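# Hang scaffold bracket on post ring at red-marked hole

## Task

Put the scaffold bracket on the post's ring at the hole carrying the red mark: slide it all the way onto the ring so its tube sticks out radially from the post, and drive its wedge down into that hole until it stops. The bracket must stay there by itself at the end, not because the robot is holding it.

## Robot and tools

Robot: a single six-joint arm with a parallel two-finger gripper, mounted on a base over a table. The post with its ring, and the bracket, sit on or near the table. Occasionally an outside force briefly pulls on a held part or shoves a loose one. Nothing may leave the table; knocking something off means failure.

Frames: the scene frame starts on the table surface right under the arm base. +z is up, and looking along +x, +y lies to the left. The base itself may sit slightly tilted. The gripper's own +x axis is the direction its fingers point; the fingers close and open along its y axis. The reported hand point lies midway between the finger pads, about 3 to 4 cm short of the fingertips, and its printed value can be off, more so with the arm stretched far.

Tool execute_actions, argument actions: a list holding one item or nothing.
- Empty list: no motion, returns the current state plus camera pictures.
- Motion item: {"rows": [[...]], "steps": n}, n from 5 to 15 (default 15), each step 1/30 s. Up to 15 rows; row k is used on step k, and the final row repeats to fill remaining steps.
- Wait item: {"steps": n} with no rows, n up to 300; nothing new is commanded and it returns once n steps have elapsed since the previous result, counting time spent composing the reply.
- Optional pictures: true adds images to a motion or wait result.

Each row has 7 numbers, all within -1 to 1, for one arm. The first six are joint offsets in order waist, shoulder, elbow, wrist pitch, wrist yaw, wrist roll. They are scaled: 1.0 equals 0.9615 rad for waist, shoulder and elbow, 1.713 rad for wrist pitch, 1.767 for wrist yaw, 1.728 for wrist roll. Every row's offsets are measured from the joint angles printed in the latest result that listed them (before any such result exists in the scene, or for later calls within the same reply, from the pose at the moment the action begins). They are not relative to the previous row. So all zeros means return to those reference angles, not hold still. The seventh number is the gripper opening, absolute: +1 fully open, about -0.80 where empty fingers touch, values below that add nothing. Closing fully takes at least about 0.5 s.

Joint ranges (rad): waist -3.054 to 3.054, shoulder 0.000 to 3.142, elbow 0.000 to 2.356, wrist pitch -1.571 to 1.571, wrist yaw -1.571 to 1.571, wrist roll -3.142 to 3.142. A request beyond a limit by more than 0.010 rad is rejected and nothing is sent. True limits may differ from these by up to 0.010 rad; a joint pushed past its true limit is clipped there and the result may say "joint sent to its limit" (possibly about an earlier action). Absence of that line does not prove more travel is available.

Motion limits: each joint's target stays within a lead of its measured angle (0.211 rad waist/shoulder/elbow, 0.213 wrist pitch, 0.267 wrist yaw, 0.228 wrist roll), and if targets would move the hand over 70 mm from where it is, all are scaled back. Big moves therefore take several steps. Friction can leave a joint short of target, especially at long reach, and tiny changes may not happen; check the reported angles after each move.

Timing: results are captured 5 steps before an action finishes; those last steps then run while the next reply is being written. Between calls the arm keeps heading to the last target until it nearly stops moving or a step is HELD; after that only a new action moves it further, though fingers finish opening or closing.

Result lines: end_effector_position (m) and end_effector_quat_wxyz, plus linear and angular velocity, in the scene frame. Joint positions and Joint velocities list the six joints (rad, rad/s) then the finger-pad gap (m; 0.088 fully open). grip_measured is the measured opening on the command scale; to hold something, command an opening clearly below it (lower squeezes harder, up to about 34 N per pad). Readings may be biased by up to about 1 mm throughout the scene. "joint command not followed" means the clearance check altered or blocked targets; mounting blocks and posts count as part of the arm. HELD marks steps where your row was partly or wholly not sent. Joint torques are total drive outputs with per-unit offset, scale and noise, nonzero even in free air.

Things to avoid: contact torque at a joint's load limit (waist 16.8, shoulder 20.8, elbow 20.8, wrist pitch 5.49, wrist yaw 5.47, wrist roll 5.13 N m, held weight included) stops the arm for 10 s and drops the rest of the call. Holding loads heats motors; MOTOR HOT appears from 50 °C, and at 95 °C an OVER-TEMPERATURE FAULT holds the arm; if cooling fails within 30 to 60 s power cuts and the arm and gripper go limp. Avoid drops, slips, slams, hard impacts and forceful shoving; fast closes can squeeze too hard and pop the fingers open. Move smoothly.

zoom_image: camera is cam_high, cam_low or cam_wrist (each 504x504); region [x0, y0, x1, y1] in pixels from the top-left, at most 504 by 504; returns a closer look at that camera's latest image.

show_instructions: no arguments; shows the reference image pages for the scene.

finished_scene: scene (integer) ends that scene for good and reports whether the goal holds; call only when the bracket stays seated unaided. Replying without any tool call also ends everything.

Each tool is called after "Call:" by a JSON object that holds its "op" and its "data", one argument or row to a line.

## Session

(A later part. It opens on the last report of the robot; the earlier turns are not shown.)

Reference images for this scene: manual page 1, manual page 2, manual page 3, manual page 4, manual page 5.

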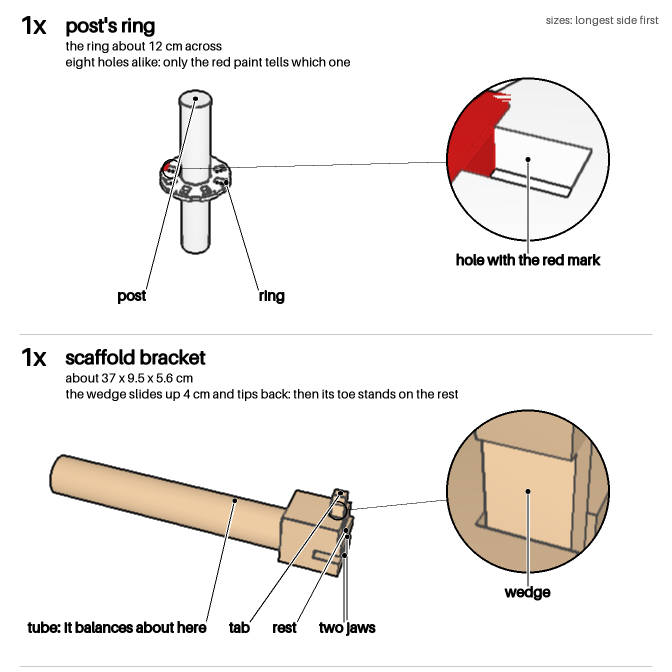

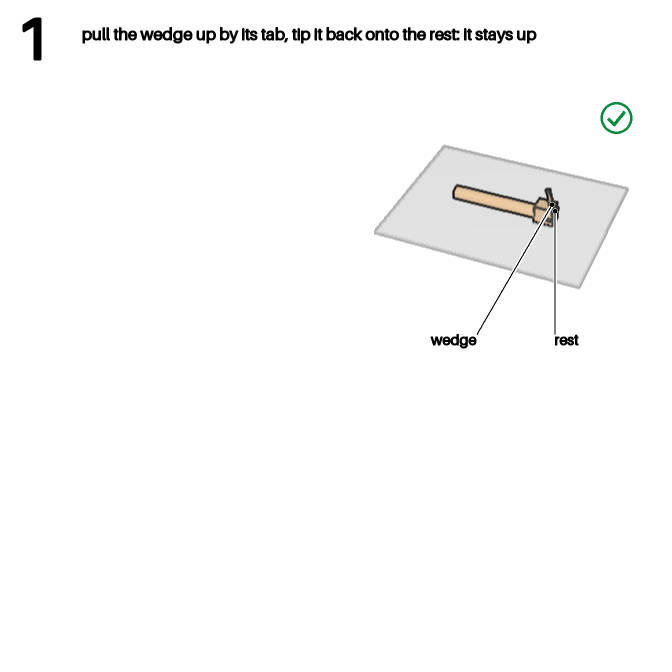

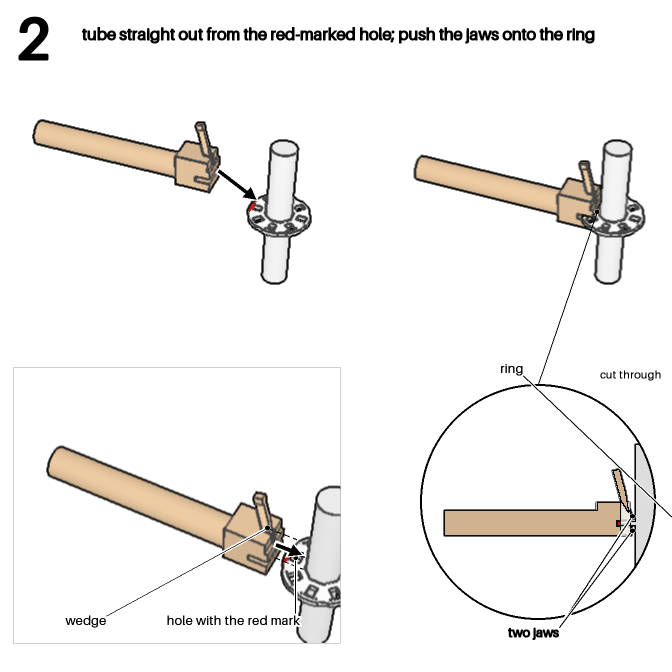

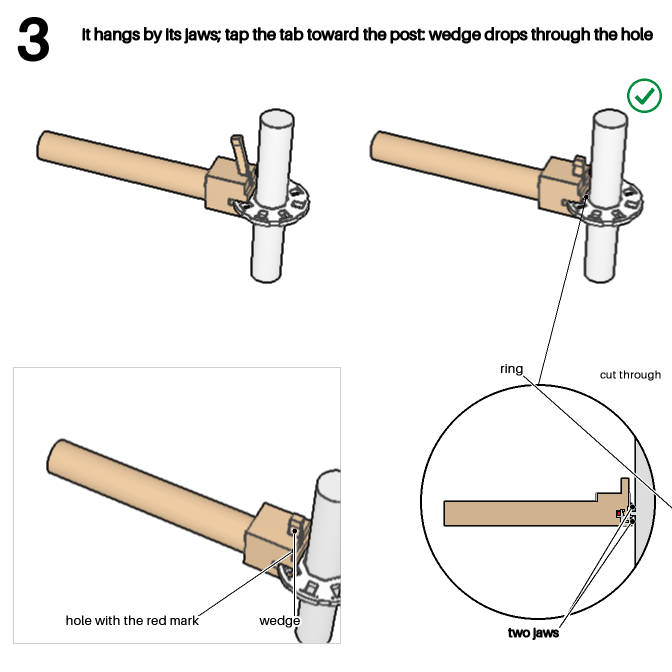

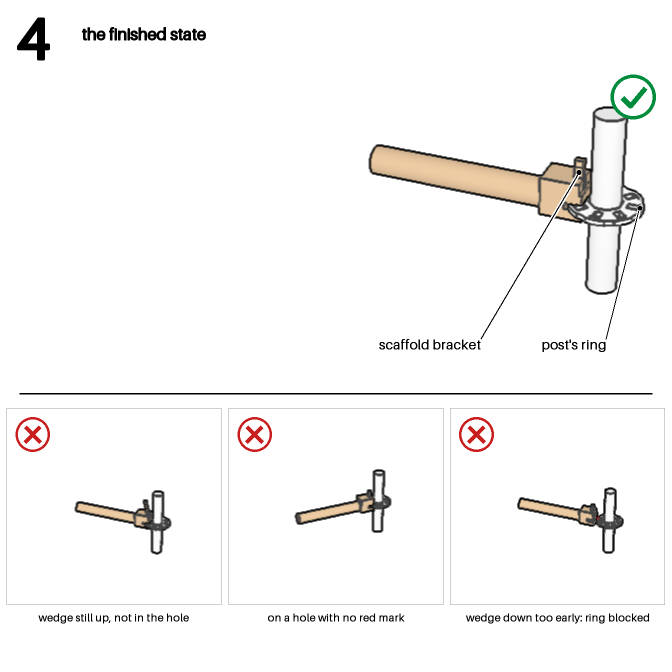

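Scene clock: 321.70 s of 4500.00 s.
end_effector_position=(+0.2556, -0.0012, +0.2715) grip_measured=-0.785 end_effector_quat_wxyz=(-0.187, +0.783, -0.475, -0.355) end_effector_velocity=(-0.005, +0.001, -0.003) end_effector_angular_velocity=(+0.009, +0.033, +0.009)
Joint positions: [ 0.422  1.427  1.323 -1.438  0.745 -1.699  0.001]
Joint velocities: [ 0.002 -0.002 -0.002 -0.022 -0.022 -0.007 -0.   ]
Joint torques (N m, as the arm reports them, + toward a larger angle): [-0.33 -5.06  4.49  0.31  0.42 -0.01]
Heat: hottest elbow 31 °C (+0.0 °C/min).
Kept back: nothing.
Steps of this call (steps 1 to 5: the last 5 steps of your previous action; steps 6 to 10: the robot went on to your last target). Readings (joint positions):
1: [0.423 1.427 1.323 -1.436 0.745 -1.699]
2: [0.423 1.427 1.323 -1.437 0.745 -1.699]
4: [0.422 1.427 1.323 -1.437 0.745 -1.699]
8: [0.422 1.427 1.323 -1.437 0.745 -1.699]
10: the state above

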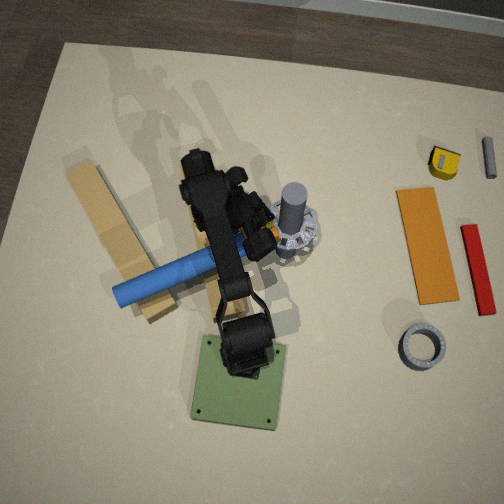

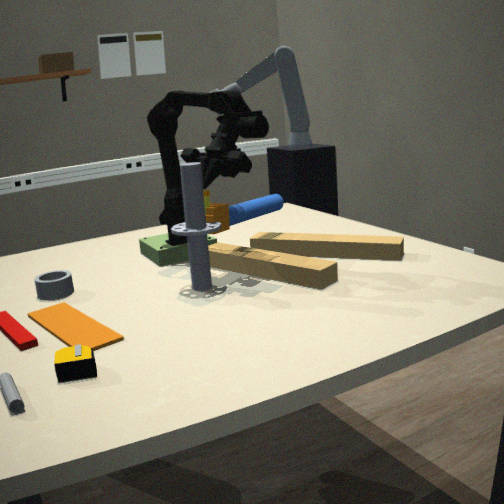

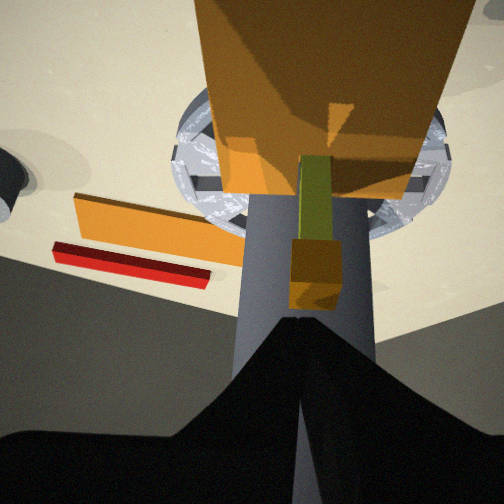

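Slightly over; descend with pitch + a little.

Call:
{"op": "execute_actions", "data": {
  "actions": [
    {"rows": [[0.008,0,-0.08,0.05,0,0,-1]], "steps": 15}
  ]
}}

Call:
{"op": "execute_actions", "data": {
  "actions": [
    {"steps": 12}
  ],
  "pictures": true
}}

Call:
{"op": "zoom_image", "data": {
  "camera": "cam_low",
  "region": [150, 100, 310, 260]
}}

Scene clock: 322.20 s of 4500.00 s.
end_effector_position=(+0.2589, -0.0005, +0.2638) grip_measured=-0.785 end_effector_quat_wxyz=(-0.193, +0.791, -0.471, -0.340) end_effector_velocity=(-0.003, -0.001, -0.001) end_effector_angular_velocity=(+0.003, +0.010, +0.014)
Joint positions: [ 0.429  1.413  1.272 -1.37   0.764 -1.698  0.001]
Joint velocities: [-0.002 -0.017 -0.017  0.007 -0.007 -0.022 -0.   ]
Joint torques (N m, as the arm reports them, + toward a larger angle): [ 0.1  -3.14  2.41  1.74 -0.41 -0.06]
Heat: hottest elbow 31 °C (+0.0 °C/min).
Steps of this call (steps 1 to 5: the robot went on to your last target; steps 6 to 15: the first 10 steps of this action). Readings (joint positions):
6: [0.423 1.427 1.314 -1.424 0.746 -1.699]
7: [0.424 1.424 1.299 -1.400 0.747 -1.699]
9: [0.428 1.422 1.282 -1.384 0.763 -1.698]
13: [0.429 1.414 1.273 -1.372 0.764 -1.698]
15: the state above

Scene clock: 322.60 s of 4500.00 s.
end_effector_position=(+0.2589, -0.0004, +0.2637) grip_measured=-0.785 end_effector_quat_wxyz=(-0.193, +0.791, -0.471, -0.340) end_effector_velocity=(-0.004, -0.002, -0.001) end_effector_angular_velocity=(-0.009, +0.037, +0.014)
Joint positions: [ 0.429  1.412  1.27  -1.368  0.764 -1.698  0.001]
Joint velocities: [-0.002 -0.002 -0.002 -0.022 -0.007 -0.022  0.   ]
Joint torques (N m, as the arm reports them, + toward a larger angle): [ 0.12 -3.1   2.4   1.77 -0.38 -0.06]
Heat: hottest elbow 31 °C (+0.0 °C/min).
Kept back: nothing.
Steps of this call (steps 1 to 5: the last 5 steps of your previous action; steps 6 to 12: the robot went on to your last target). Readings (joint positions):
1: [0.429 1.413 1.271 -1.370 0.764 -1.698]
2: [0.429 1.412 1.271 -1.369 0.764 -1.698]
4: [0.429 1.412 1.270 -1.369 0.764 -1.698]
8: [0.429 1.412 1.270 -1.369 0.764 -1.698]
12: the state above

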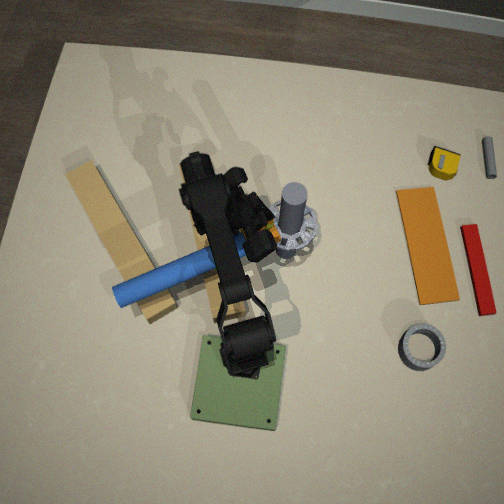

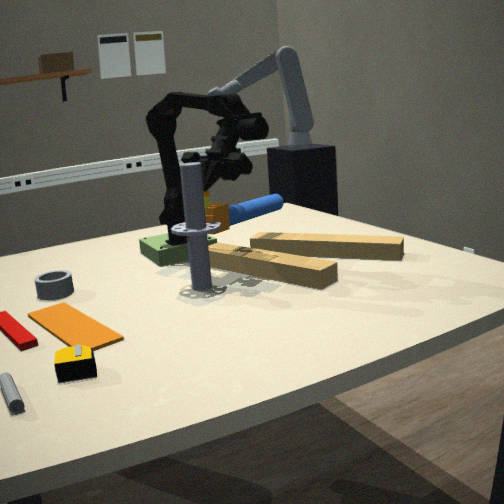

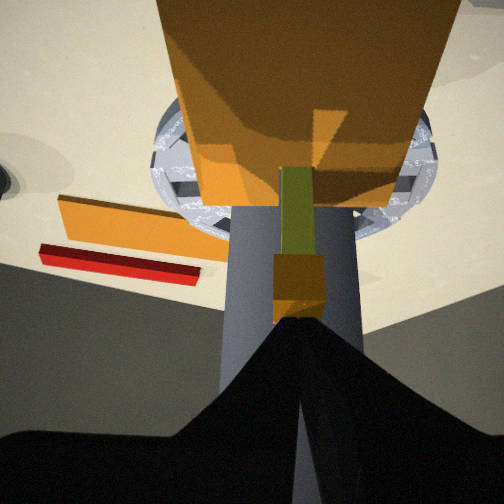

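Region (150, 100, 310, 260) of cam_low's 504x504 image, scaled by 3.150, with more detail than that image has.

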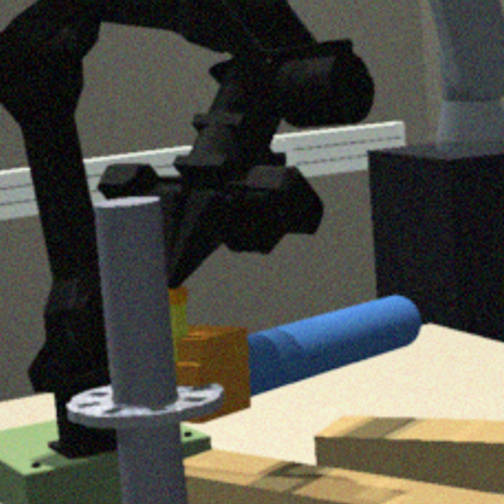

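Call:
{"op": "execute_actions", "data": {
  "actions": [
    {"rows": [[-0.03,0,-0.02,0.01,0,0,-1]], "steps": 15}
  ]
}}

Call:
{"op": "execute_actions", "data": {
  "actions": [
    {"rows": [[0.04,0,-0.02,0.01,0,0,-1]], "steps": 15}
  ]
}}

Call:
{"op": "execute_actions", "data": {
  "actions": [
    {"steps": 12}
  ],
  "pictures": true
}}

Call:
{"op": "zoom_image", "data": {
  "camera": "cam_low",
  "region": [150, 100, 310, 260]
}}

Scene clock: 323.23 s of 4500.00 s.
end_effector_position=(+0.2610, -0.0046, +0.2638) grip_measured=-0.785 end_effector_quat_wxyz=(-0.203, +0.789, -0.475, -0.333) end_effector_velocity=(+0.000, -0.001, -0.001) end_effector_angular_velocity=(+0.007, +0.001, -0.001)
Joint positions: [ 0.409  1.408  1.267 -1.35   0.764 -1.698  0.001]
Joint velocities: [-0.007 -0.002 -0.002  0.007 -0.007 -0.007  0.   ]
Joint torques (N m, as the arm reports them, + toward a larger angle): [-0.99 -4.57  3.21  0.51  0.4  -0.03]
Heat: hottest elbow 31 °C (+0.0 °C/min).
Steps of this call (steps 1 to 9: the robot went on to your last target; steps 10 to 19: the first 10 steps of this action). Readings (joint positions):
10: [0.427 1.409 1.270 -1.365 0.764 -1.698]
11: [0.423 1.408 1.269 -1.359 0.762 -1.698]
13: [0.414 1.408 1.268 -1.352 0.764 -1.698]
17: [0.409 1.408 1.267 -1.350 0.764 -1.698]
19: the state above

Scene clock: 323.73 s of 4500.00 s.
end_effector_position=(+0.2622, +0.0029, +0.2634) grip_measured=-0.785 end_effector_quat_wxyz=(-0.198, +0.798, -0.464, -0.331) end_effector_velocity=(-0.002, +0.001, -0.001) end_effector_angular_velocity=(+0.016, +0.016, +0.005)
Joint positions: [ 0.44   1.408  1.26  -1.339  0.774 -1.698  0.001]
Joint velocities: [-0.002 -0.002  0.002 -0.007 -0.022 -0.007 -0.   ]
Joint torques (N m, as the arm reports them, + toward a larger angle): [ 0.69 -4.99  3.54  1.03  0.02 -0.02]
Heat: hottest elbow 30 °C (-1.0 °C/min).
Steps of this call (steps 1 to 5: the last 5 steps of your previous action; steps 6 to 15: the first 10 steps of this action, its rows measured from where the robot was after step 5). Readings (joint positions):
5: [0.409 1.408 1.267 -1.350 0.764 -1.698]
6: [0.412 1.408 1.266 -1.350 0.767 -1.698]
7: [0.419 1.408 1.263 -1.349 0.772 -1.698]
9: [0.432 1.408 1.260 -1.344 0.775 -1.698]
13: [0.440 1.408 1.260 -1.339 0.774 -1.698]
15: the state above

Scene clock: 324.13 s of 4500.00 s.
end_effector_position=(+0.2622, +0.0029, +0.2633) grip_measured=-0.785 end_effector_quat_wxyz=(-0.198, +0.798, -0.464, -0.331) end_effector_velocity=(-0.000, -0.001, -0.002) end_effector_angular_velocity=(+0.010, -0.004, -0.012)
Joint positions: [ 0.44   1.408  1.26  -1.339  0.774 -1.698  0.001]
Joint velocities: [-0.007 -0.002 -0.007  0.007 -0.007  0.007 -0.   ]
Joint torques (N m, as the arm reports them, + toward a larger angle): [ 0.75 -4.97  3.54  1.03  0.02 -0.01]
Heat: hottest elbow 30 °C (-1.0 °C/min).
Kept back: nothing.
Steps of this call (steps 1 to 5: the last 5 steps of your previous action; steps 6 to 12: the robot went on to your last target). Readings (joint positions):
1: [0.440 1.408 1.260 -1.339 0.774 -1.698]
2: [0.440 1.408 1.260 -1.339 0.774 -1.698]
4: [0.440 1.408 1.260 -1.339 0.774 -1.698]
8: [0.440 1.408 1.260 -1.339 0.774 -1.698]
12: the state above

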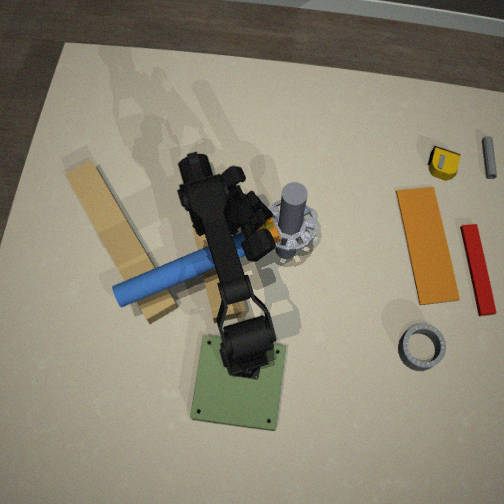

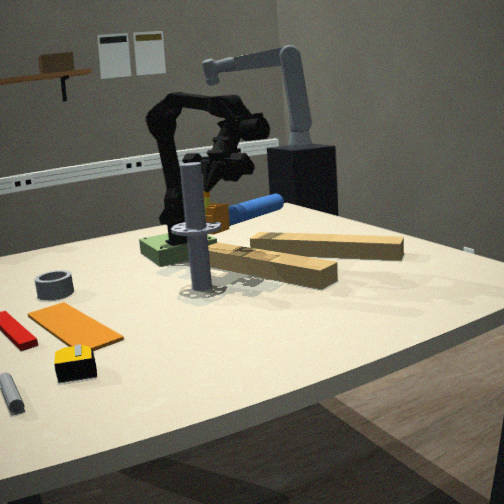

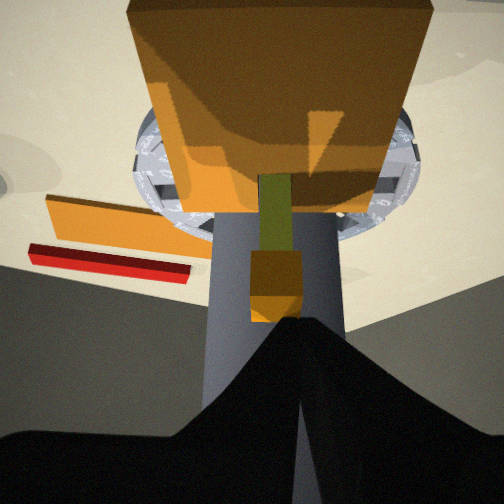

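Region (150, 100, 310, 260) of cam_low's 504x504 image, scaled by 3.150, with more detail than that image has.

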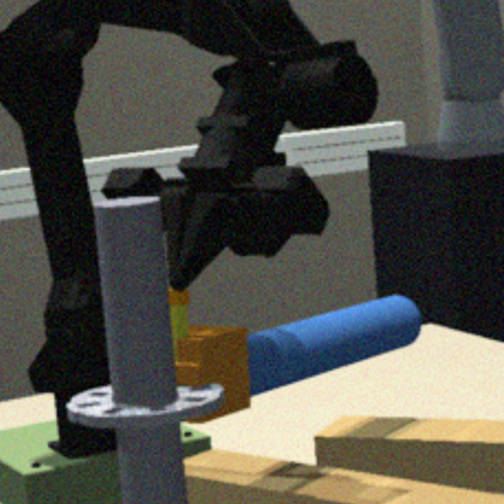

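Call:
{"op": "execute_actions", "data": {
  "actions": [
    {"rows": [[0.0,0.02,0.2,-0.1,0,0,-1]], "steps": 15}
  ]
}}

Call:
{"op": "execute_actions", "data": {
  "actions": [
    {"rows": [[0.25,0,0.1,-0.05,0,0,-1]], "steps": 15}
  ]
}}

Call:
{"op": "execute_actions", "data": {
  "actions": [
    {"steps": 20}
  ],
  "pictures": true
}}

Call:
{"op": "zoom_image", "data": {
  "camera": "cam_low",
  "region": [160, 170, 260, 270]
}}

Call:
{"op": "zoom_image", "data": {
  "camera": "cam_high",
  "region": [220, 160, 340, 280]
}}

Scene clock: 325.17 s of 4500.00 s.
end_effector_position=(+0.2590, +0.0017, +0.3058) grip_measured=-0.785 end_effector_quat_wxyz=(-0.200, +0.798, -0.463, -0.330) end_effector_velocity=(-0.009, -0.004, -0.006) end_effector_angular_velocity=(-0.031, +0.085, +0.003)
Joint positions: [ 0.44   1.421  1.443 -1.502  0.772 -1.698  0.001]
Joint velocities: [-0.002  0.017 -0.002 -0.066 -0.007 -0.007 -0.   ]
Joint torques (N m, as the arm reports them, + toward a larger angle): [-0.05 -4.5   5.25  0.42  0.48 -0.03]
Heat: hottest elbow 30 °C (-1.0 °C/min).
Steps of this call (steps 1 to 15: the robot went on to your last target; steps 16 to 21: nothing new was sent; steps 22 to 31: the first 10 steps of this action). Readings (joint positions):
22: [0.440 1.412 1.286 -1.374 0.768 -1.697]
23: [0.440 1.424 1.327 -1.423 0.765 -1.698]
25: [0.440 1.428 1.395 -1.458 0.769 -1.698]
29: [0.440 1.420 1.442 -1.497 0.772 -1.698]
31: the state above

action 0: row 1 of 1 would take arm/djoint_3 (the wrist pitch) more than 0.010 radians past the lower end of its range (-1.571 radians), so nothing of the call was run and nothing moved. Give that column a number nearer 0 in that row, or first move the joint away from that end.

Scene clock: 325.83 s of 4500.00 s.
end_effector_position=(+0.2584, +0.0014, +0.3061) grip_measured=-0.785 end_effector_quat_wxyz=(-0.199, +0.798, -0.463, -0.331) end_effector_velocity=(-0.000, +0.001, -0.002) end_effector_angular_velocity=(+0.015, +0.016, +0.011)
Joint positions: [ 0.44   1.421  1.444 -1.506  0.772 -1.698  0.001]
Joint velocities: [-0.007 -0.002 -0.002  0.007 -0.022 -0.022 -0.   ]
Joint torques (N m, as the arm reports them, + toward a larger angle): [-0.06 -4.34  5.29  0.41  0.49 -0.03]
Heat: hottest elbow 31 °C (+0.0 °C/min).
Kept back: nothing.
Steps of this call (steps 1 to 5: the last 5 steps of your previous action; steps 6 to 15: the robot went on to your last target; steps 16 to 20: nothing new was sent). Readings (joint positions):
1: [0.440 1.421 1.443 -1.503 0.772 -1.698]
2: [0.440 1.421 1.443 -1.505 0.772 -1.698]
4: [0.440 1.421 1.444 -1.506 0.772 -1.698]
8: [0.440 1.421 1.444 -1.506 0.772 -1.698]
20: the state above
The arm was judged still, so your last target was given up. Only a new action makes it travel on or press farther. Fingers that are still opening or closing keep moving.

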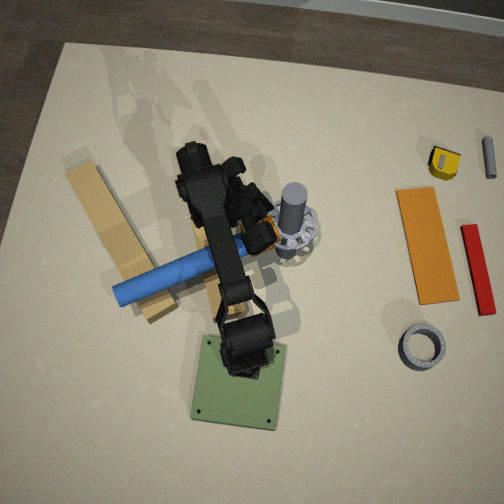

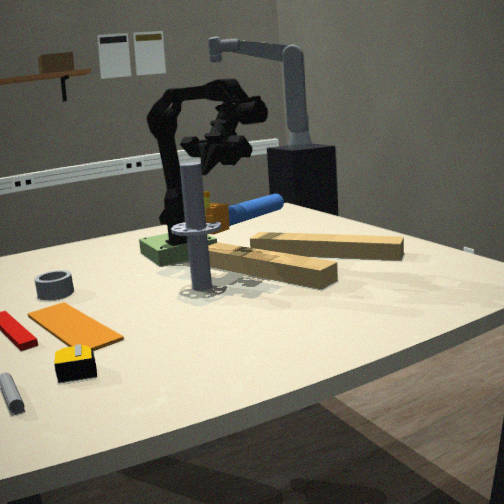

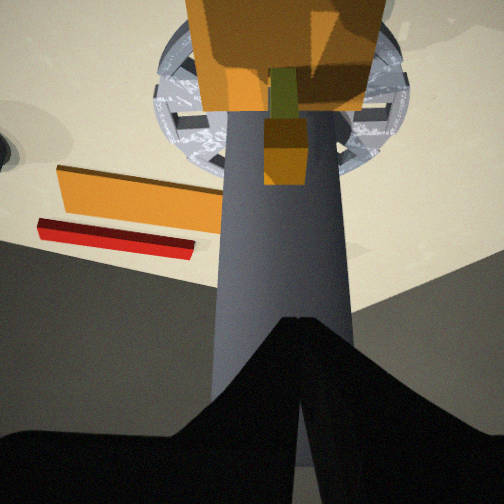

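Region (160, 170, 260, 270) of cam_low's 504x504 image, scaled by 5.040, with more detail than that image has.

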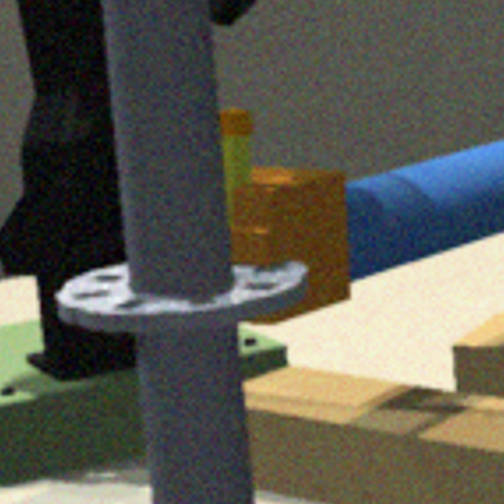

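Region (220, 160, 340, 280) of cam_high's 504x504 image, scaled by 4.200, with more detail than that image has.

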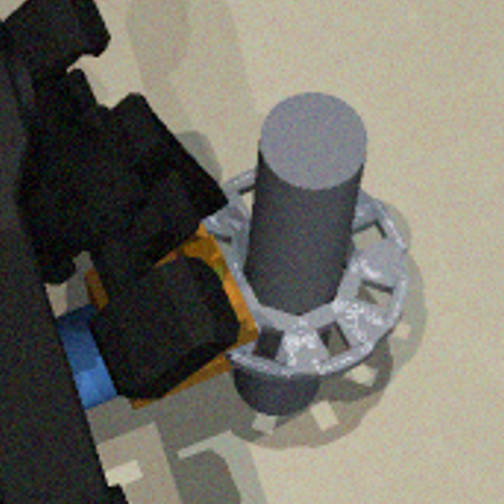

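Call:
{"op": "execute_actions", "data": {
  "actions": [
    {"rows": [[0.0,0,0.02,0,-0.445,1,0.6]], "steps": 15}
  ]
}}

Call:
{"op": "execute_actions", "data": {
  "actions": [
    {"steps": 60}
  ]
}}

Scene clock: 326.43 s of 4500.00 s.
end_effector_position=(+0.2245, +0.0889, +0.2665) grip_measured=+0.172 end_effector_quat_wxyz=(+0.551, -0.510, +0.495, +0.436) end_effector_velocity=(-0.063, +0.139, -0.010) end_effector_angular_velocity=(+1.135, +0.352, -1.822)
Joint positions: [ 0.44   1.421  1.454 -1.51   0.074 -1.051  0.047]
Joint velocities: [ 0.027 -0.002  0.002 -0.007 -0.974  1.971  0.175]
Joint torques (N m, as the arm reports them, + toward a larger angle): [-0.22 -4.97  5.4   0.89 -0.15  0.05]
Heat: hottest elbow 31 °C (+0.0 °C/min).
Steps of this call (steps 1 to 8: nothing new was sent; steps 9 to 18: the first 10 steps of this action). Readings (joint positions):
9: [0.438 1.421 1.447 -1.510 0.722 -1.646]
10: [0.437 1.421 1.450 -1.510 0.637 -1.578]
12: [0.437 1.422 1.454 -1.510 0.483 -1.446]
16: [0.437 1.421 1.454 -1.510 0.176 -1.182]
18: the state above

Scene clock: 328.43 s of 4500.00 s.
end_effector_position=(+0.2195, +0.1008, +0.2665) grip_measured=+0.600 end_effector_quat_wxyz=(+0.729, -0.127, +0.655, +0.151) end_effector_velocity=(-0.000, +0.003, +0.000) end_effector_angular_velocity=(+0.022, +0.002, +0.007)
Joint positions: [ 0.44   1.421  1.456 -1.51  -0.01   0.028  0.068]
Joint velocities: [-0.002 -0.002 -0.002  0.007 -0.022 -0.007 -0.   ]
Joint torques (N m, as the arm reports them, + toward a larger angle): [ 0.   -5.17  5.31  0.95 -0.24  0.05]
Heat: hottest elbow 31 °C (+0.0 °C/min).
Kept back: nothing.
Steps of this call (steps 1 to 5: the last 5 steps of your previous action; steps 6 to 45: the robot went on to your last target; steps 46 to 60: nothing new was sent). Readings (joint positions):
1: [0.440 1.421 1.455 -1.510 0.048 -0.985]
2: [0.440 1.421 1.455 -1.510 0.030 -0.919]
4: [0.440 1.421 1.455 -1.510 0.009 -0.788]
8: [0.440 1.421 1.455 -1.510 -0.006 -0.524]
60: the state above
The arm was judged still, so your last target was given up. Only a new action makes it travel on or press farther. Fingers that are still opening or closing keep moving.

Call:
{"op": "execute_actions", "data": {
  "actions": [
    {"rows": [[0.0,0,0,0,0,0.817,0.6]], "steps": 15}
  ]
}}

Call:
{"op": "execute_actions", "data": {
  "actions": [
    {"steps": 12}
  ]
}}

Call:
{"op": "execute_actions", "data": {
  "actions": [
    {"rows": [[0.0,-0.02,-0.174,0.037,0,0,0.6]], "steps": 15}
  ]
}}

Call:
{"op": "execute_actions", "data": {
  "actions": [
    {"steps": 8}
  ],
  "pictures": true
}}

Scene clock: 329.17 s of 4500.00 s.
end_effector_position=(+0.2194, +0.1009, +0.2665) grip_measured=+0.600 end_effector_quat_wxyz=(+0.731, +0.112, +0.669, -0.065) end_effector_velocity=(-0.001, -0.002, -0.000) end_effector_angular_velocity=(+0.179, +0.111, -1.977)
Joint positions: [ 0.441  1.421  1.456 -1.51  -0.011  0.676  0.068]
Joint velocities: [-0.002 -0.002 -0.002 -0.007  0.007  1.985 -0.   ]
Joint torques (N m, as the arm reports them, + toward a larger angle): [-0.1  -5.06  4.59  0.74 -0.03  0.07]
Heat: hottest elbow 31 °C (+0.0 °C/min).
Steps of this call (steps 1 to 12: nothing new was sent; steps 13 to 22: the first 10 steps of this action). Readings (joint positions):
13: [0.441 1.421 1.456 -1.510 -0.011 0.080]
14: [0.441 1.421 1.456 -1.510 -0.011 0.149]
16: [0.441 1.421 1.456 -1.510 -0.011 0.281]
20: [0.441 1.421 1.456 -1.510 -0.011 0.544]
22: the state above

Scene clock: 329.57 s of 4500.00 s.
end_effector_position=(+0.2194, +0.1009, +0.2665) grip_measured=+0.600 end_effector_quat_wxyz=(+0.648, +0.358, +0.606, -0.293) end_effector_velocity=(-0.001, -0.002, -0.000) end_effector_angular_velocity=(+0.052, +0.039, -0.651)
Joint positions: [ 0.441  1.421  1.456 -1.51  -0.011  1.383  0.068]
Joint velocities: [-0.002 -0.002 -0.002 -0.007  0.007  0.652 -0.   ]
Joint torques (N m, as the arm reports them, + toward a larger angle): [-0.02 -5.    4.56  0.68  0.    0.04]
Heat: hottest elbow 31 °C (+0.0 °C/min).
Kept back: nothing.
Steps of this call (steps 1 to 5: the last 5 steps of your previous action; steps 6 to 12: the robot went on to your last target). Readings (joint positions):
1: [0.441 1.421 1.456 -1.510 -0.011 0.742]
2: [0.441 1.421 1.456 -1.510 -0.011 0.808]
4: [0.441 1.421 1.456 -1.510 -0.011 0.940]
8: [0.441 1.421 1.456 -1.510 -0.011 1.203]
12: the state above

Scene clock: 329.90 s of 4500.00 s.
end_effector_position=(+0.2063, +0.0950, +0.2293) grip_measured=+0.600 end_effector_quat_wxyz=(+0.630, +0.336, +0.624, -0.318) end_effector_velocity=(-0.003, +0.002, -0.000) end_effector_angular_velocity=(+0.017, +0.016, +0.005)
Joint positions: [ 0.441  1.407  1.298 -1.45  -0.011  1.385  0.068]
Joint velocities: [-0.002 -0.002 -0.002 -0.007 -0.022 -0.007 -0.   ]
Joint torques (N m, as the arm reports them, + toward a larger angle): [-0.04 -5.53  3.82  0.7  -0.04 -0.08]
Heat: hottest elbow 31 °C (+0.0 °C/min).
Steps of this call (steps 1 to 10: the first 10 steps of this action). Readings (joint positions):
1: [0.441 1.417 1.434 -1.490 -0.011 1.389]
2: [0.441 1.406 1.398 -1.470 -0.011 1.387]
4: [0.441 1.403 1.338 -1.469 -0.011 1.386]
8: [0.441 1.408 1.298 -1.454 -0.011 1.385]
10: the state above

Scene clock: 330.17 s of 4500.00 s.
end_effector_position=(+0.2064, +0.0950, +0.2292) grip_measured=+0.600 end_effector_quat_wxyz=(+0.630, +0.336, +0.624, -0.318) end_effector_velocity=(-0.003, -0.001, -0.001) end_effector_angular_velocity=(+0.001, +0.014, +0.020)
Joint positions: [ 0.441  1.407  1.297 -1.449 -0.011  1.385  0.068]
Joint velocities: [-0.002 -0.002 -0.007 -0.007 -0.007 -0.022 -0.   ]
Joint torques (N m, as the arm reports them, + toward a larger angle): [-0.03 -5.47  3.76  0.74 -0.01 -0.07]
Heat: hottest elbow 31 °C (+0.0 °C/min).
Kept back: nothing.
Steps of this call (steps 1 to 5: the last 5 steps of your previous action; steps 6 to 8: the robot went on to your last target). Readings (joint positions):
1: [0.441 1.407 1.298 -1.450 -0.011 1.385]
2: [0.441 1.407 1.298 -1.450 -0.011 1.385]
4: [0.441 1.407 1.297 -1.450 -0.011 1.385]
8: the state above

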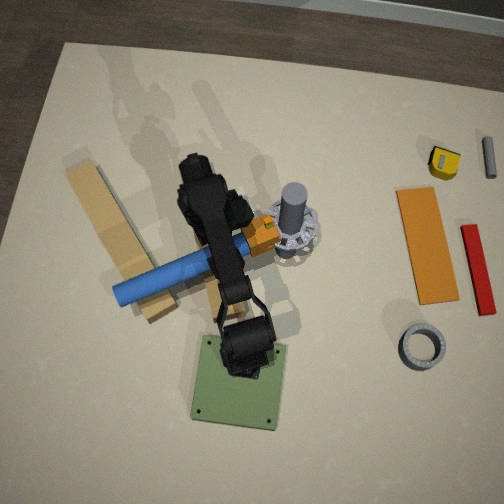

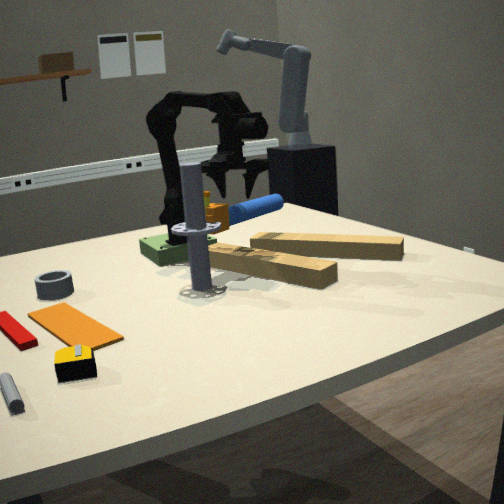

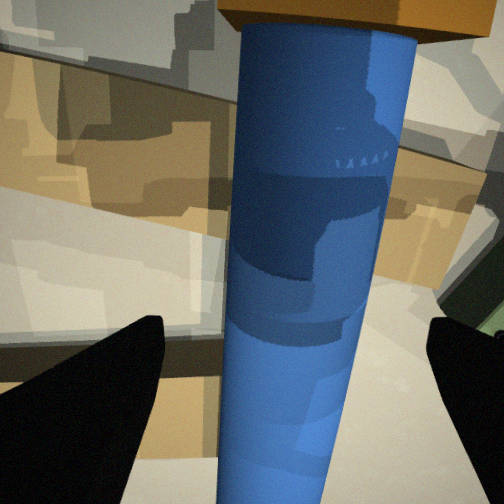

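Call:
{"op": "execute_actions", "data": {
  "actions": [
    {"rows": [[0.0,0.089,-0.119,0.05,0,0.04,0.6]], "steps": 15}
  ]
}}

Call:
{"op": "execute_actions", "data": {
  "actions": [
    {"steps": 8}
  ]
}}

Call:
{"op": "execute_actions", "data": {
  "actions": [
    {"rows": [[0.0,0,0,0,0,0,-0.8]], "steps": 15}
  ]
}}

Call:
{"op": "execute_actions", "data": {
  "actions": [
    {"steps": 10}
  ]
}}

Scene clock: 330.67 s of 4500.00 s.
end_effector_position=(+0.2059, +0.0948, +0.1832) grip_measured=+0.600 end_effector_quat_wxyz=(+0.593, +0.323, +0.637, -0.371) end_effector_velocity=(+0.007, +0.002, +0.001) end_effector_angular_velocity=(+0.024, -0.040, -0.030)
Joint positions: [ 0.441  1.493  1.186 -1.368 -0.011  1.45   0.068]
Joint velocities: [-0.007 -0.012 -0.002  0.037 -0.007  0.022  0.   ]
Joint torques (N m, as the arm reports them, + toward a larger angle): [-0.05 -5.62  4.24  0.44 -0.01  0.06]
Heat: hottest elbow 31 °C (+0.0 °C/min).
Steps of this call (steps 1 to 5: the robot went on to your last target; steps 6 to 15: the first 10 steps of this action). Readings (joint positions):
6: [0.441 1.414 1.283 -1.432 -0.011 1.399]
7: [0.441 1.421 1.263 -1.407 -0.011 1.415]
9: [0.441 1.458 1.224 -1.385 -0.011 1.434]
13: [0.441 1.494 1.186 -1.372 -0.011 1.448]
15: the state above

Scene clock: 330.93 s of 4500.00 s.
end_effector_position=(+0.2061, +0.0949, +0.1832) grip_measured=+0.600 end_effector_quat_wxyz=(+0.593, +0.324, +0.637, -0.371) end_effector_velocity=(-0.002, -0.000, +0.000) end_effector_angular_velocity=(+0.004, +0.010, +0.004)
Joint positions: [ 0.441  1.493  1.186 -1.367 -0.011  1.452  0.068]
Joint velocities: [-0.002 -0.002 -0.002 -0.007 -0.007 -0.007  0.   ]
Joint torques (N m, as the arm reports them, + toward a larger angle): [-0.07 -5.53  4.15  0.53 -0.04  0.09]
Heat: hottest elbow 31 °C (+0.0 °C/min).
Kept back: nothing.
Steps of this call (steps 1 to 5: the last 5 steps of your previous action; steps 6 to 8: the robot went on to your last target). Readings (joint positions):
1: [0.441 1.493 1.186 -1.367 -0.011 1.450]
2: [0.441 1.493 1.186 -1.367 -0.011 1.451]
4: [0.441 1.493 1.186 -1.367 -0.011 1.451]
8: the state above

Scene clock: 331.27 s of 4500.00 s.
end_effector_position=(+0.2067, +0.0953, +0.1832) grip_measured=+0.235 end_effector_quat_wxyz=(+0.594, +0.325, +0.636, -0.370) end_effector_velocity=(-0.001, -0.001, +0.000) end_effector_angular_velocity=(-0.010, +0.003, -0.004)
Joint positions: [ 0.441  1.493  1.186 -1.363 -0.012  1.452  0.051]
Joint velocities: [ 0.002  0.002  0.002 -0.007  0.007  0.007  0.   ]
Joint torques (N m, as the arm reports them, + toward a larger angle): [-0.04 -5.4   4.4   0.08  0.02  0.  ]
Heat: hottest elbow 31 °C (+0.0 °C/min).
Steps of this call (steps 1 to 10: the first 10 steps of this action). Readings (joint positions):
1: [0.441 1.493 1.186 -1.367 -0.011 1.452]
2: [0.441 1.493 1.186 -1.367 -0.011 1.452]
4: [0.441 1.493 1.186 -1.363 -0.012 1.452]
8: [0.441 1.493 1.186 -1.363 -0.012 1.452]
10: the state above

Scene clock: 331.60 s of 4500.00 s.
end_effector_position=(+0.2067, +0.0953, +0.1832) grip_measured=+0.235 end_effector_quat_wxyz=(+0.594, +0.325, +0.636, -0.370) end_effector_velocity=(+0.001, +0.001, +0.001) end_effector_angular_velocity=(+0.012, -0.008, +0.004)
Joint positions: [ 0.441  1.493  1.186 -1.363 -0.012  1.452  0.051]
Joint velocities: [-0.002 -0.007 -0.002  0.007 -0.007 -0.007  0.   ]
Joint torques (N m, as the arm reports them, + toward a larger angle): [-0.01 -5.45  4.41  0.09  0.03 -0.03]
Heat: hottest elbow 31 °C (+0.0 °C/min).
Kept back: nothing.
Steps of this call (steps 1 to 5: the last 5 steps of your previous action; steps 6 to 10: the robot went on to your last target). Readings (joint positions):
1: [0.441 1.493 1.186 -1.363 -0.012 1.452]
2: [0.441 1.493 1.186 -1.363 -0.012 1.452]
4: [0.441 1.493 1.186 -1.363 -0.012 1.452]
8: [0.441 1.493 1.186 -1.363 -0.012 1.452]
10: the state above

Wiggle cycles.

Call:
{"op": "execute_actions", "data": {
  "actions": [
    {"rows": [[0.04,0,0,0,-0.045,0.02,-0.8]], "steps": 12}
  ]
}}

Call:
{"op": "execute_actions", "data": {
  "actions": [
    {"rows": [[-0.04,0,0,0,0.045,-0.02,-0.8]], "steps": 12}
  ]
}}

Call:
{"op": "execute_actions", "data": {
  "actions": [
    {"rows": [[0.04,0,0,0,-0.045,0.02,-0.8]], "steps": 12}
  ]
}}

Call:
{"op": "execute_actions", "data": {
  "actions": [
    {"rows": [[-0.04,0,0,0,0.045,-0.02,-0.8]], "steps": 12}
  ]
}}

Call:
{"op": "execute_actions", "data": {
  "actions": [
    {"steps": 8}
  ],
  "pictures": true
}}

Call:
{"op": "zoom_image", "data": {
  "camera": "cam_low",
  "region": [150, 100, 310, 260]
}}

Scene clock: 332.13 s of 4500.00 s.
end_effector_position=(+0.2070, +0.0958, +0.1831) grip_measured=+0.234 end_effector_quat_wxyz=(+0.592, +0.329, +0.633, -0.374) end_effector_velocity=(+0.003, -0.004, -0.000) end_effector_angular_velocity=(-0.015, -0.015, +0.016)
Joint positions: [ 0.443  1.493  1.186 -1.361 -0.011  1.467  0.05 ]
Joint velocities: [-0.007 -0.002 -0.002  0.007  0.022 -0.022  0.   ]
Joint torques (N m, as the arm reports them, + toward a larger angle): [ 3.46 -5.36  4.45  0.16 -3.32  0.53]
Heat: hottest elbow 31 °C (+0.0 °C/min).
Steps of this call (steps 1 to 9: the robot went on to your last target; steps 10 to 16: the first 7 steps of this action). Readings (joint positions):
10: [0.441 1.493 1.186 -1.363 -0.011 1.453]
11: [0.442 1.493 1.186 -1.363 -0.010 1.456]
13: [0.443 1.493 1.186 -1.362 -0.010 1.463]
16: the state above

Scene clock: 332.53 s of 4500.00 s.
end_effector_position=(+0.2069, +0.0949, +0.1832) grip_measured=+0.234 end_effector_quat_wxyz=(+0.591, +0.328, +0.636, -0.371) end_effector_velocity=(-0.003, +0.001, +0.000) end_effector_angular_velocity=(+0.004, +0.010, +0.009)
Joint positions: [ 0.436  1.493  1.186 -1.363 -0.016  1.455  0.05 ]
Joint velocities: [ 0.002 -0.002 -0.002 -0.007 -0.007 -0.007 -0.   ]
Joint torques (N m, as the arm reports them, + toward a larger angle): [-3.11 -5.44  4.4   0.45  3.28 -0.58]
Heat: hottest elbow 31 °C (+0.0 °C/min).
Steps of this call (steps 1 to 5: the last 5 steps of your previous action; steps 6 to 12: the first 7 steps of this action, its rows measured from where the robot was after step 5). Readings (joint positions):
5: [0.443 1.493 1.186 -1.361 -0.011 1.468]
6: [0.441 1.493 1.186 -1.361 -0.013 1.466]
7: [0.438 1.493 1.186 -1.361 -0.017 1.462]
9: [0.437 1.493 1.186 -1.363 -0.017 1.457]
12: the state above

Scene clock: 332.93 s of 4500.00 s.
end_effector_position=(+0.2069, +0.0954, +0.1831) grip_measured=+0.233 end_effector_quat_wxyz=(+0.593, +0.328, +0.633, -0.374) end_effector_velocity=(-0.002, -0.001, +0.000) end_effector_angular_velocity=(+0.001, +0.009, -0.044)
Joint positions: [ 0.443  1.493  1.186 -1.363 -0.008  1.466  0.05 ]
Joint velocities: [-0.007 -0.002 -0.002 -0.007 -0.007  0.037 -0.001]
Joint torques (N m, as the arm reports them, + toward a larger angle): [ 3.04 -5.45  4.43  0.26 -3.39  0.55]
Heat: hottest elbow 31 °C (+0.0 °C/min).
Steps of this call (steps 1 to 5: the last 5 steps of your previous action; steps 6 to 12: the first 7 steps of this action, its rows measured from where the robot was after step 5). Readings (joint positions):
5: [0.437 1.493 1.186 -1.363 -0.016 1.455]
6: [0.439 1.493 1.186 -1.363 -0.013 1.457]
7: [0.442 1.493 1.186 -1.363 -0.009 1.461]
9: [0.443 1.493 1.186 -1.363 -0.008 1.464]
12: the state above

Scene clock: 333.33 s of 4500.00 s.
end_effector_position=(+0.2071, +0.0948, +0.1832) grip_measured=+0.233 end_effector_quat_wxyz=(+0.591, +0.329, +0.636, -0.372) end_effector_velocity=(-0.002, -0.000, +0.000) end_effector_angular_velocity=(+0.006, +0.010, +0.019)
Joint positions: [ 0.435  1.493  1.186 -1.363 -0.016  1.455  0.05 ]
Joint velocities: [-0.002 -0.002 -0.002 -0.007 -0.007 -0.022 -0.   ]
Joint torques (N m, as the arm reports them, + toward a larger angle): [-3.03 -5.42  4.37  0.37  3.33 -0.58]
Heat: hottest elbow 31 °C (+0.0 °C/min).
Steps of this call (steps 1 to 5: the last 5 steps of your previous action; steps 6 to 12: the first 7 steps of this action, its rows measured from where the robot was after step 5). Readings (joint positions):
5: [0.442 1.493 1.186 -1.362 -0.010 1.468]
6: [0.440 1.493 1.186 -1.362 -0.013 1.465]
7: [0.436 1.493 1.186 -1.362 -0.017 1.461]
9: [0.435 1.493 1.186 -1.362 -0.018 1.458]
12: the state above

Scene clock: 333.60 s of 4500.00 s.
end_effector_position=(+0.2071, +0.0948, +0.1832) grip_measured=+0.233 end_effector_quat_wxyz=(+0.591, +0.329, +0.636, -0.372) end_effector_velocity=(-0.004, +0.000, -0.001) end_effector_angular_velocity=(+0.004, +0.015, +0.024)
Joint positions: [ 0.435  1.493  1.186 -1.363 -0.016  1.455  0.05 ]
Joint velocities: [ 0.002 -0.002 -0.007 -0.007 -0.007 -0.022 -0.   ]
Joint torques (N m, as the arm reports them, + toward a larger angle): [-3.16 -5.47  4.41  0.37  3.7  -0.68]
Heat: hottest elbow 31 °C (+0.0 °C/min).
Kept back: nothing.
Steps of this call (steps 1 to 5: the last 5 steps of your previous action; steps 6 to 8: the robot went on to your last target). Readings (joint positions):
1: [0.435 1.493 1.186 -1.363 -0.016 1.455]
2: [0.435 1.493 1.186 -1.363 -0.016 1.455]
4: [0.435 1.493 1.186 -1.363 -0.016 1.455]
8: the state above

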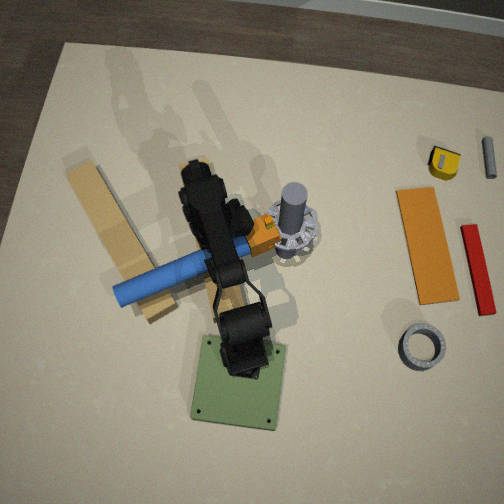

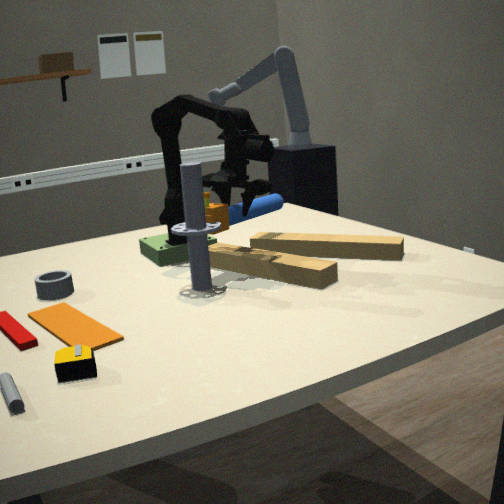

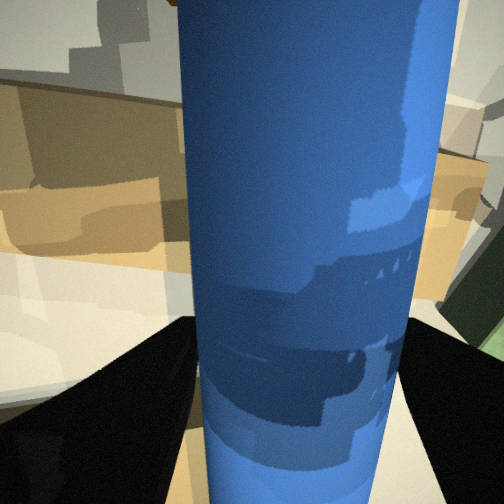

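Region (150, 100, 310, 260) of cam_low's 504x504 image, scaled by 3.150, with more detail than that image has.

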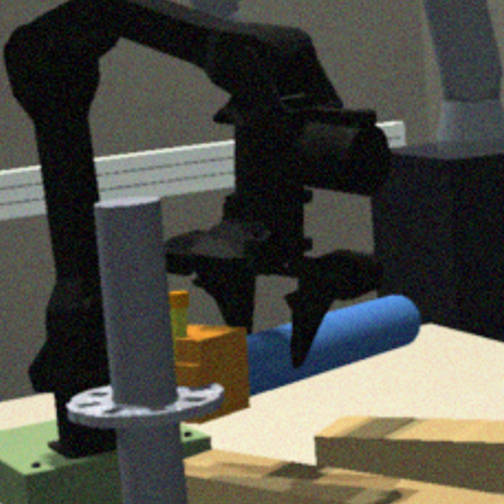

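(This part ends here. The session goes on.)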